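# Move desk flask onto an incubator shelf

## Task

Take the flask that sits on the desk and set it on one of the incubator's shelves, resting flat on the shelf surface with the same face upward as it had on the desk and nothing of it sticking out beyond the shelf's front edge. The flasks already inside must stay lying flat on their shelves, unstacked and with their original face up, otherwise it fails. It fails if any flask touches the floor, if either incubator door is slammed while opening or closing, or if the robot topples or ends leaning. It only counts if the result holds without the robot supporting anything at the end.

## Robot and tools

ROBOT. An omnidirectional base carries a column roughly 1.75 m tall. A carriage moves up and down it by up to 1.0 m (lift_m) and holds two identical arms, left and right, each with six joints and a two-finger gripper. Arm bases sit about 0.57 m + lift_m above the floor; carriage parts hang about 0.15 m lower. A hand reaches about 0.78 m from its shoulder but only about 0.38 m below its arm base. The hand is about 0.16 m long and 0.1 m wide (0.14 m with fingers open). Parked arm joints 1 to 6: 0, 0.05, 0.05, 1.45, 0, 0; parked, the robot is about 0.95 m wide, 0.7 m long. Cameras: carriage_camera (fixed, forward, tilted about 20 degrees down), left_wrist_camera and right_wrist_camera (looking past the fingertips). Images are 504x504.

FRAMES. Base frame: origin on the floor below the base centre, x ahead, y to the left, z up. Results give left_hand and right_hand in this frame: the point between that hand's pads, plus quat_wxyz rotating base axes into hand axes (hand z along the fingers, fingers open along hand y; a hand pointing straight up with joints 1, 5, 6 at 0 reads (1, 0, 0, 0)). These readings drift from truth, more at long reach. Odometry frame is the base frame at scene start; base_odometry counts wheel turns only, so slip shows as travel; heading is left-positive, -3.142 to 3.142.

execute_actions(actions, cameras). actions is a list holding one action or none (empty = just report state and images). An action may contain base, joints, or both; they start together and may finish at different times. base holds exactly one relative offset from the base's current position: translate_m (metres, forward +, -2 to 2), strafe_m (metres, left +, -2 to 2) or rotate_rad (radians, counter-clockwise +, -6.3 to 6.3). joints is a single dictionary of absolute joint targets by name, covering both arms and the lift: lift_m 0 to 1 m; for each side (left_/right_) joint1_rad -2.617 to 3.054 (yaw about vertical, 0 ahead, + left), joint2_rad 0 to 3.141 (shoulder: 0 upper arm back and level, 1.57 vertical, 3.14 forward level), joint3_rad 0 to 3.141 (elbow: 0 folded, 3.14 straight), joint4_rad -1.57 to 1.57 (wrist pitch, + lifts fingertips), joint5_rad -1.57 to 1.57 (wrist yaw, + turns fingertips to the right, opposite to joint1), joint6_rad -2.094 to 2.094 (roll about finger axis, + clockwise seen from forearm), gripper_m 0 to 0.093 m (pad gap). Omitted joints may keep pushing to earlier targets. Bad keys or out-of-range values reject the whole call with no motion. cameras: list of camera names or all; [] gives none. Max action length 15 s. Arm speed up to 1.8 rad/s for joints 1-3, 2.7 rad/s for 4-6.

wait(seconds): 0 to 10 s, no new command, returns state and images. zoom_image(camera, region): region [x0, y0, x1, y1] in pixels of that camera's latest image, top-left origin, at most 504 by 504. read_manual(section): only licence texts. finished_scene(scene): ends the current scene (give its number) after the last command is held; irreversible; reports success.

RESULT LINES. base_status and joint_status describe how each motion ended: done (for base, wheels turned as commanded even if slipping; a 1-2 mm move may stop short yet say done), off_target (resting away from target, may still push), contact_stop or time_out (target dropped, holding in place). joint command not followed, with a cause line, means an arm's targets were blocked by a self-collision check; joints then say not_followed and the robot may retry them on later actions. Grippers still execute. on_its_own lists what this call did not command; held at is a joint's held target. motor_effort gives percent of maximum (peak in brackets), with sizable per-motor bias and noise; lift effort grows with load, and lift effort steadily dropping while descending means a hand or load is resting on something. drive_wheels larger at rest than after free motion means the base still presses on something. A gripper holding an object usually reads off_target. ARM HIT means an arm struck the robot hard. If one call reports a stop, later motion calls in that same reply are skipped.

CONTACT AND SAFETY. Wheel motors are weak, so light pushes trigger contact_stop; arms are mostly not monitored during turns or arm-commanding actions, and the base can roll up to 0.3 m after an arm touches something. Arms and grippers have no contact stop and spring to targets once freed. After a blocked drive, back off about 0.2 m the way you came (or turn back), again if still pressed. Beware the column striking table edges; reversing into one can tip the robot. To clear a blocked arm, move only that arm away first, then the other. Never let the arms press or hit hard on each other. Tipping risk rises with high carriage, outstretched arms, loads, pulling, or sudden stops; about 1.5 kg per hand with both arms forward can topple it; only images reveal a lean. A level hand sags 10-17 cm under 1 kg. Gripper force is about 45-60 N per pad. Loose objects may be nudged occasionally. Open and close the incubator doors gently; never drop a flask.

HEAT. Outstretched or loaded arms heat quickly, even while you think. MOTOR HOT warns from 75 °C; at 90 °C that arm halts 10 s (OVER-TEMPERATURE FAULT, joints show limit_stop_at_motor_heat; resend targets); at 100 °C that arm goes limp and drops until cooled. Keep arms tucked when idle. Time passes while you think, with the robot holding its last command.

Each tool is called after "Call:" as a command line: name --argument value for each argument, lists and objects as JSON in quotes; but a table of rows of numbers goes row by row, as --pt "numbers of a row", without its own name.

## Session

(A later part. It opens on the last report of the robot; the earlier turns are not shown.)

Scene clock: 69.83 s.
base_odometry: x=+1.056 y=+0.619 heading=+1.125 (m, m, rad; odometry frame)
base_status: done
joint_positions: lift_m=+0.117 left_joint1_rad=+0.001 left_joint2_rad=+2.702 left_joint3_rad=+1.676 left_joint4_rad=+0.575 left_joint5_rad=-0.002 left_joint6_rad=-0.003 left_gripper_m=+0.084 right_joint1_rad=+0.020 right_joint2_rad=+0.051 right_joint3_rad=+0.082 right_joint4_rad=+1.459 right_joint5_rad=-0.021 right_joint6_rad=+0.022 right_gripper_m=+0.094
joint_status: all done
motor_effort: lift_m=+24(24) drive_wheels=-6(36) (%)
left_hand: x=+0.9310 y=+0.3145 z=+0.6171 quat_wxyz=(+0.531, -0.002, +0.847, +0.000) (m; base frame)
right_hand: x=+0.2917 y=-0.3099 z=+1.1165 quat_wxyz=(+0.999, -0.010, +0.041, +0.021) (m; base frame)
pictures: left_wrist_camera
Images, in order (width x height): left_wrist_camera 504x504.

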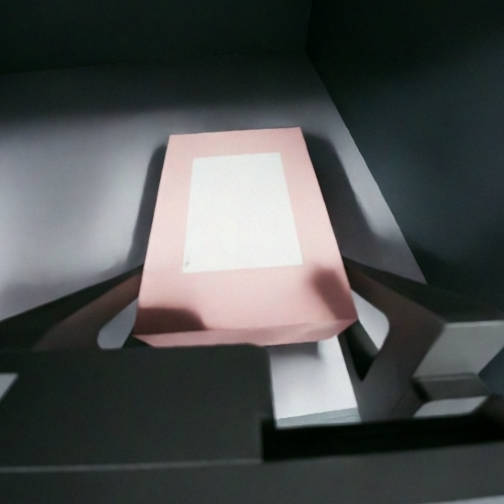

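Call:
execute_actions --actions '[{"joints": {"lift_m": 0.106}}]' --cameras '["left_wrist_camera"]'

Scene clock: 70.83 s.
base_odometry: x=+1.056 y=+0.619 heading=+1.125 (m, m, rad; odometry frame)
base_status: not commanded
joint_positions: lift_m=+0.106 left_joint1_rad=+0.001 left_joint2_rad=+2.703 left_joint3_rad=+1.676 left_joint4_rad=+0.579 left_joint5_rad=-0.002 left_joint6_rad=-0.002 left_gripper_m=+0.084 right_joint1_rad=+0.020 right_joint2_rad=+0.051 right_joint3_rad=+0.082 right_joint4_rad=+1.458 right_joint5_rad=-0.021 right_joint6_rad=+0.022 right_gripper_m=+0.094
joint_status: all done
motor_effort: lift_m=+23(24) drive_wheels=+8(6) (%)
left_hand: x=+0.9314 y=+0.3145 z=+0.6068 quat_wxyz=(+0.533, -0.002, +0.846, +0.000) (m; base frame)
right_hand: x=+0.2918 y=-0.3099 z=+1.1055 quat_wxyz=(+0.999, -0.010, +0.041, +0.021) (m; base frame)
pictures: left_wrist_camera
Images, in order (width x height): left_wrist_camera 504x504.

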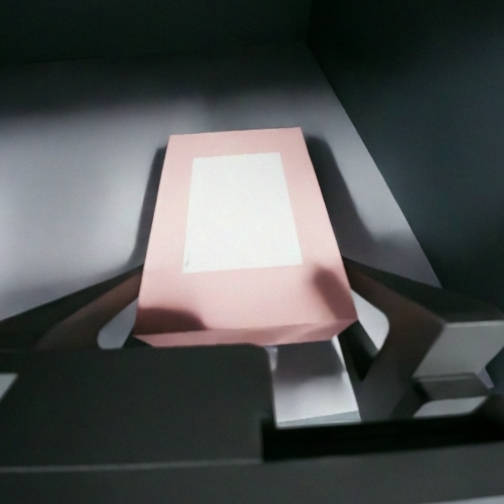

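Call:
execute_actions --actions '[{"joints": {"lift_m": 0.099}}]' --cameras '["left_wrist_camera"]'

Scene clock: 71.50 s.
base_odometry: x=+1.056 y=+0.619 heading=+1.125 (m, m, rad; odometry frame)
base_status: not commanded
joint_positions: lift_m=+0.099 left_joint1_rad=+0.001 left_joint2_rad=+2.701 left_joint3_rad=+1.676 left_joint4_rad=+0.590 left_joint5_rad=-0.002 left_joint6_rad=+0.000 left_gripper_m=+0.084 right_joint1_rad=+0.020 right_joint2_rad=+0.051 right_joint3_rad=+0.082 right_joint4_rad=+1.458 right_joint5_rad=-0.021 right_joint6_rad=+0.022 right_gripper_m=+0.094
joint_status: all done
motor_effort: lift_m=+23(24) drive_wheels=-4(4) (%)
left_hand: x=+0.9327 y=+0.3146 z=+0.6029 quat_wxyz=(+0.538, -0.001, +0.843, +0.001) (m; base frame)
right_hand: x=+0.2918 y=-0.3099 z=+1.0986 quat_wxyz=(+0.999, -0.010, +0.041, +0.021) (m; base frame)
pictures: left_wrist_camera
Images, in order (width x height): left_wrist_camera 504x504.

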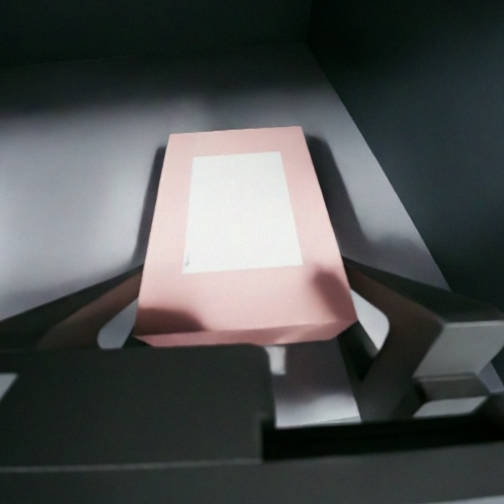

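The flask is touching the shelf: j4 is being pushed up and the hand's z has stopped following the lift. I'll release it now.

Call:
execute_actions --actions '[{"joints": {"left_gripper_m": 0.093}}]' --cameras '["left_wrist_camera"]'

Scene clock: 72.23 s.
base_odometry: x=+1.056 y=+0.619 heading=+1.125 (m, m, rad; odometry frame)
base_status: not commanded
joint_positions: lift_m=+0.099 left_joint1_rad=+0.001 left_joint2_rad=+2.701 left_joint3_rad=+1.676 left_joint4_rad=+0.591 left_joint5_rad=-0.002 left_joint6_rad=+0.000 left_gripper_m=+0.093 right_joint1_rad=+0.020 right_joint2_rad=+0.051 right_joint3_rad=+0.082 right_joint4_rad=+1.458 right_joint5_rad=-0.021 right_joint6_rad=+0.022 right_gripper_m=+0.094
joint_status: all done
motor_effort: lift_m=+23(23) drive_wheels=-4(4) (%)
left_hand: x=+0.9328 y=+0.3146 z=+0.6032 quat_wxyz=(+0.538, -0.001, +0.843, +0.001) (m; base frame)
right_hand: x=+0.2918 y=-0.3099 z=+1.0986 quat_wxyz=(+0.999, -0.010, +0.041, +0.021) (m; base frame)
pictures: left_wrist_camera
Images, in order (width x height): left_wrist_camera 504x504.

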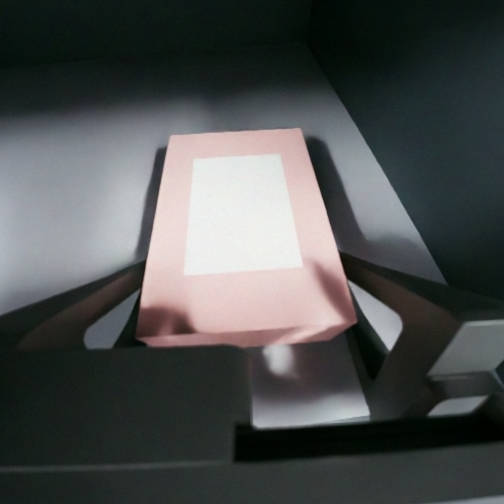

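Call:
execute_actions --actions '[{"base": {"translate_m": -0.14}, "joints": {"lift_m": 0.105}}]' --cameras '["left_wrist_camera", "carriage_camera"]'

Scene clock: 74.23 s.
base_odometry: x=+0.996 y=+0.493 heading=+1.125 (m, m, rad; odometry frame)
base_status: done
joint_positions: lift_m=+0.105 left_joint1_rad=+0.001 left_joint2_rad=+2.698 left_joint3_rad=+1.680 left_joint4_rad=+0.599 left_joint5_rad=-0.002 left_joint6_rad=+0.000 left_gripper_m=+0.093 right_joint1_rad=+0.020 right_joint2_rad=+0.051 right_joint3_rad=+0.082 right_joint4_rad=+1.456 right_joint5_rad=-0.020 right_joint6_rad=+0.022 right_gripper_m=+0.094
joint_status: all done
motor_effort: lift_m=+24(29) drive_wheels=+10(27) (%)
left_hand: x=+0.9354 y=+0.3146 z=+0.6149 quat_wxyz=(+0.545, -0.001, +0.839, +0.001) (m; base frame)
right_hand: x=+0.2924 y=-0.3100 z=+1.1045 quat_wxyz=(+0.999, -0.010, +0.042, +0.021) (m; base frame)
pictures: carriage_camera, left_wrist_camera
Images, in order (width x height): carriage_camera 504x504, left_wrist_camera 504x504.

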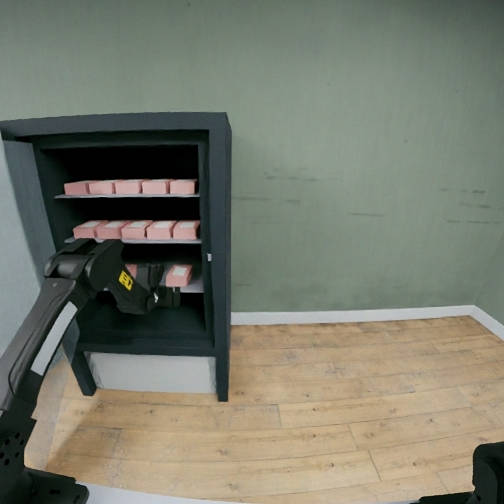

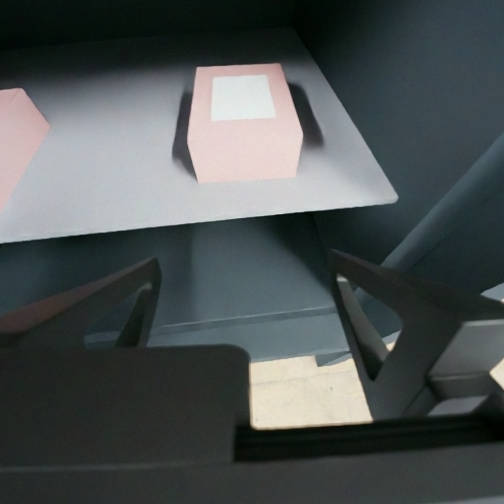

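The flask is lying flat on the shelf, label up and well behind the front edge. The hand is clear, so I'll end scene 1.

Call:
finished_scene --scene 1

The scene is finished: the task was done.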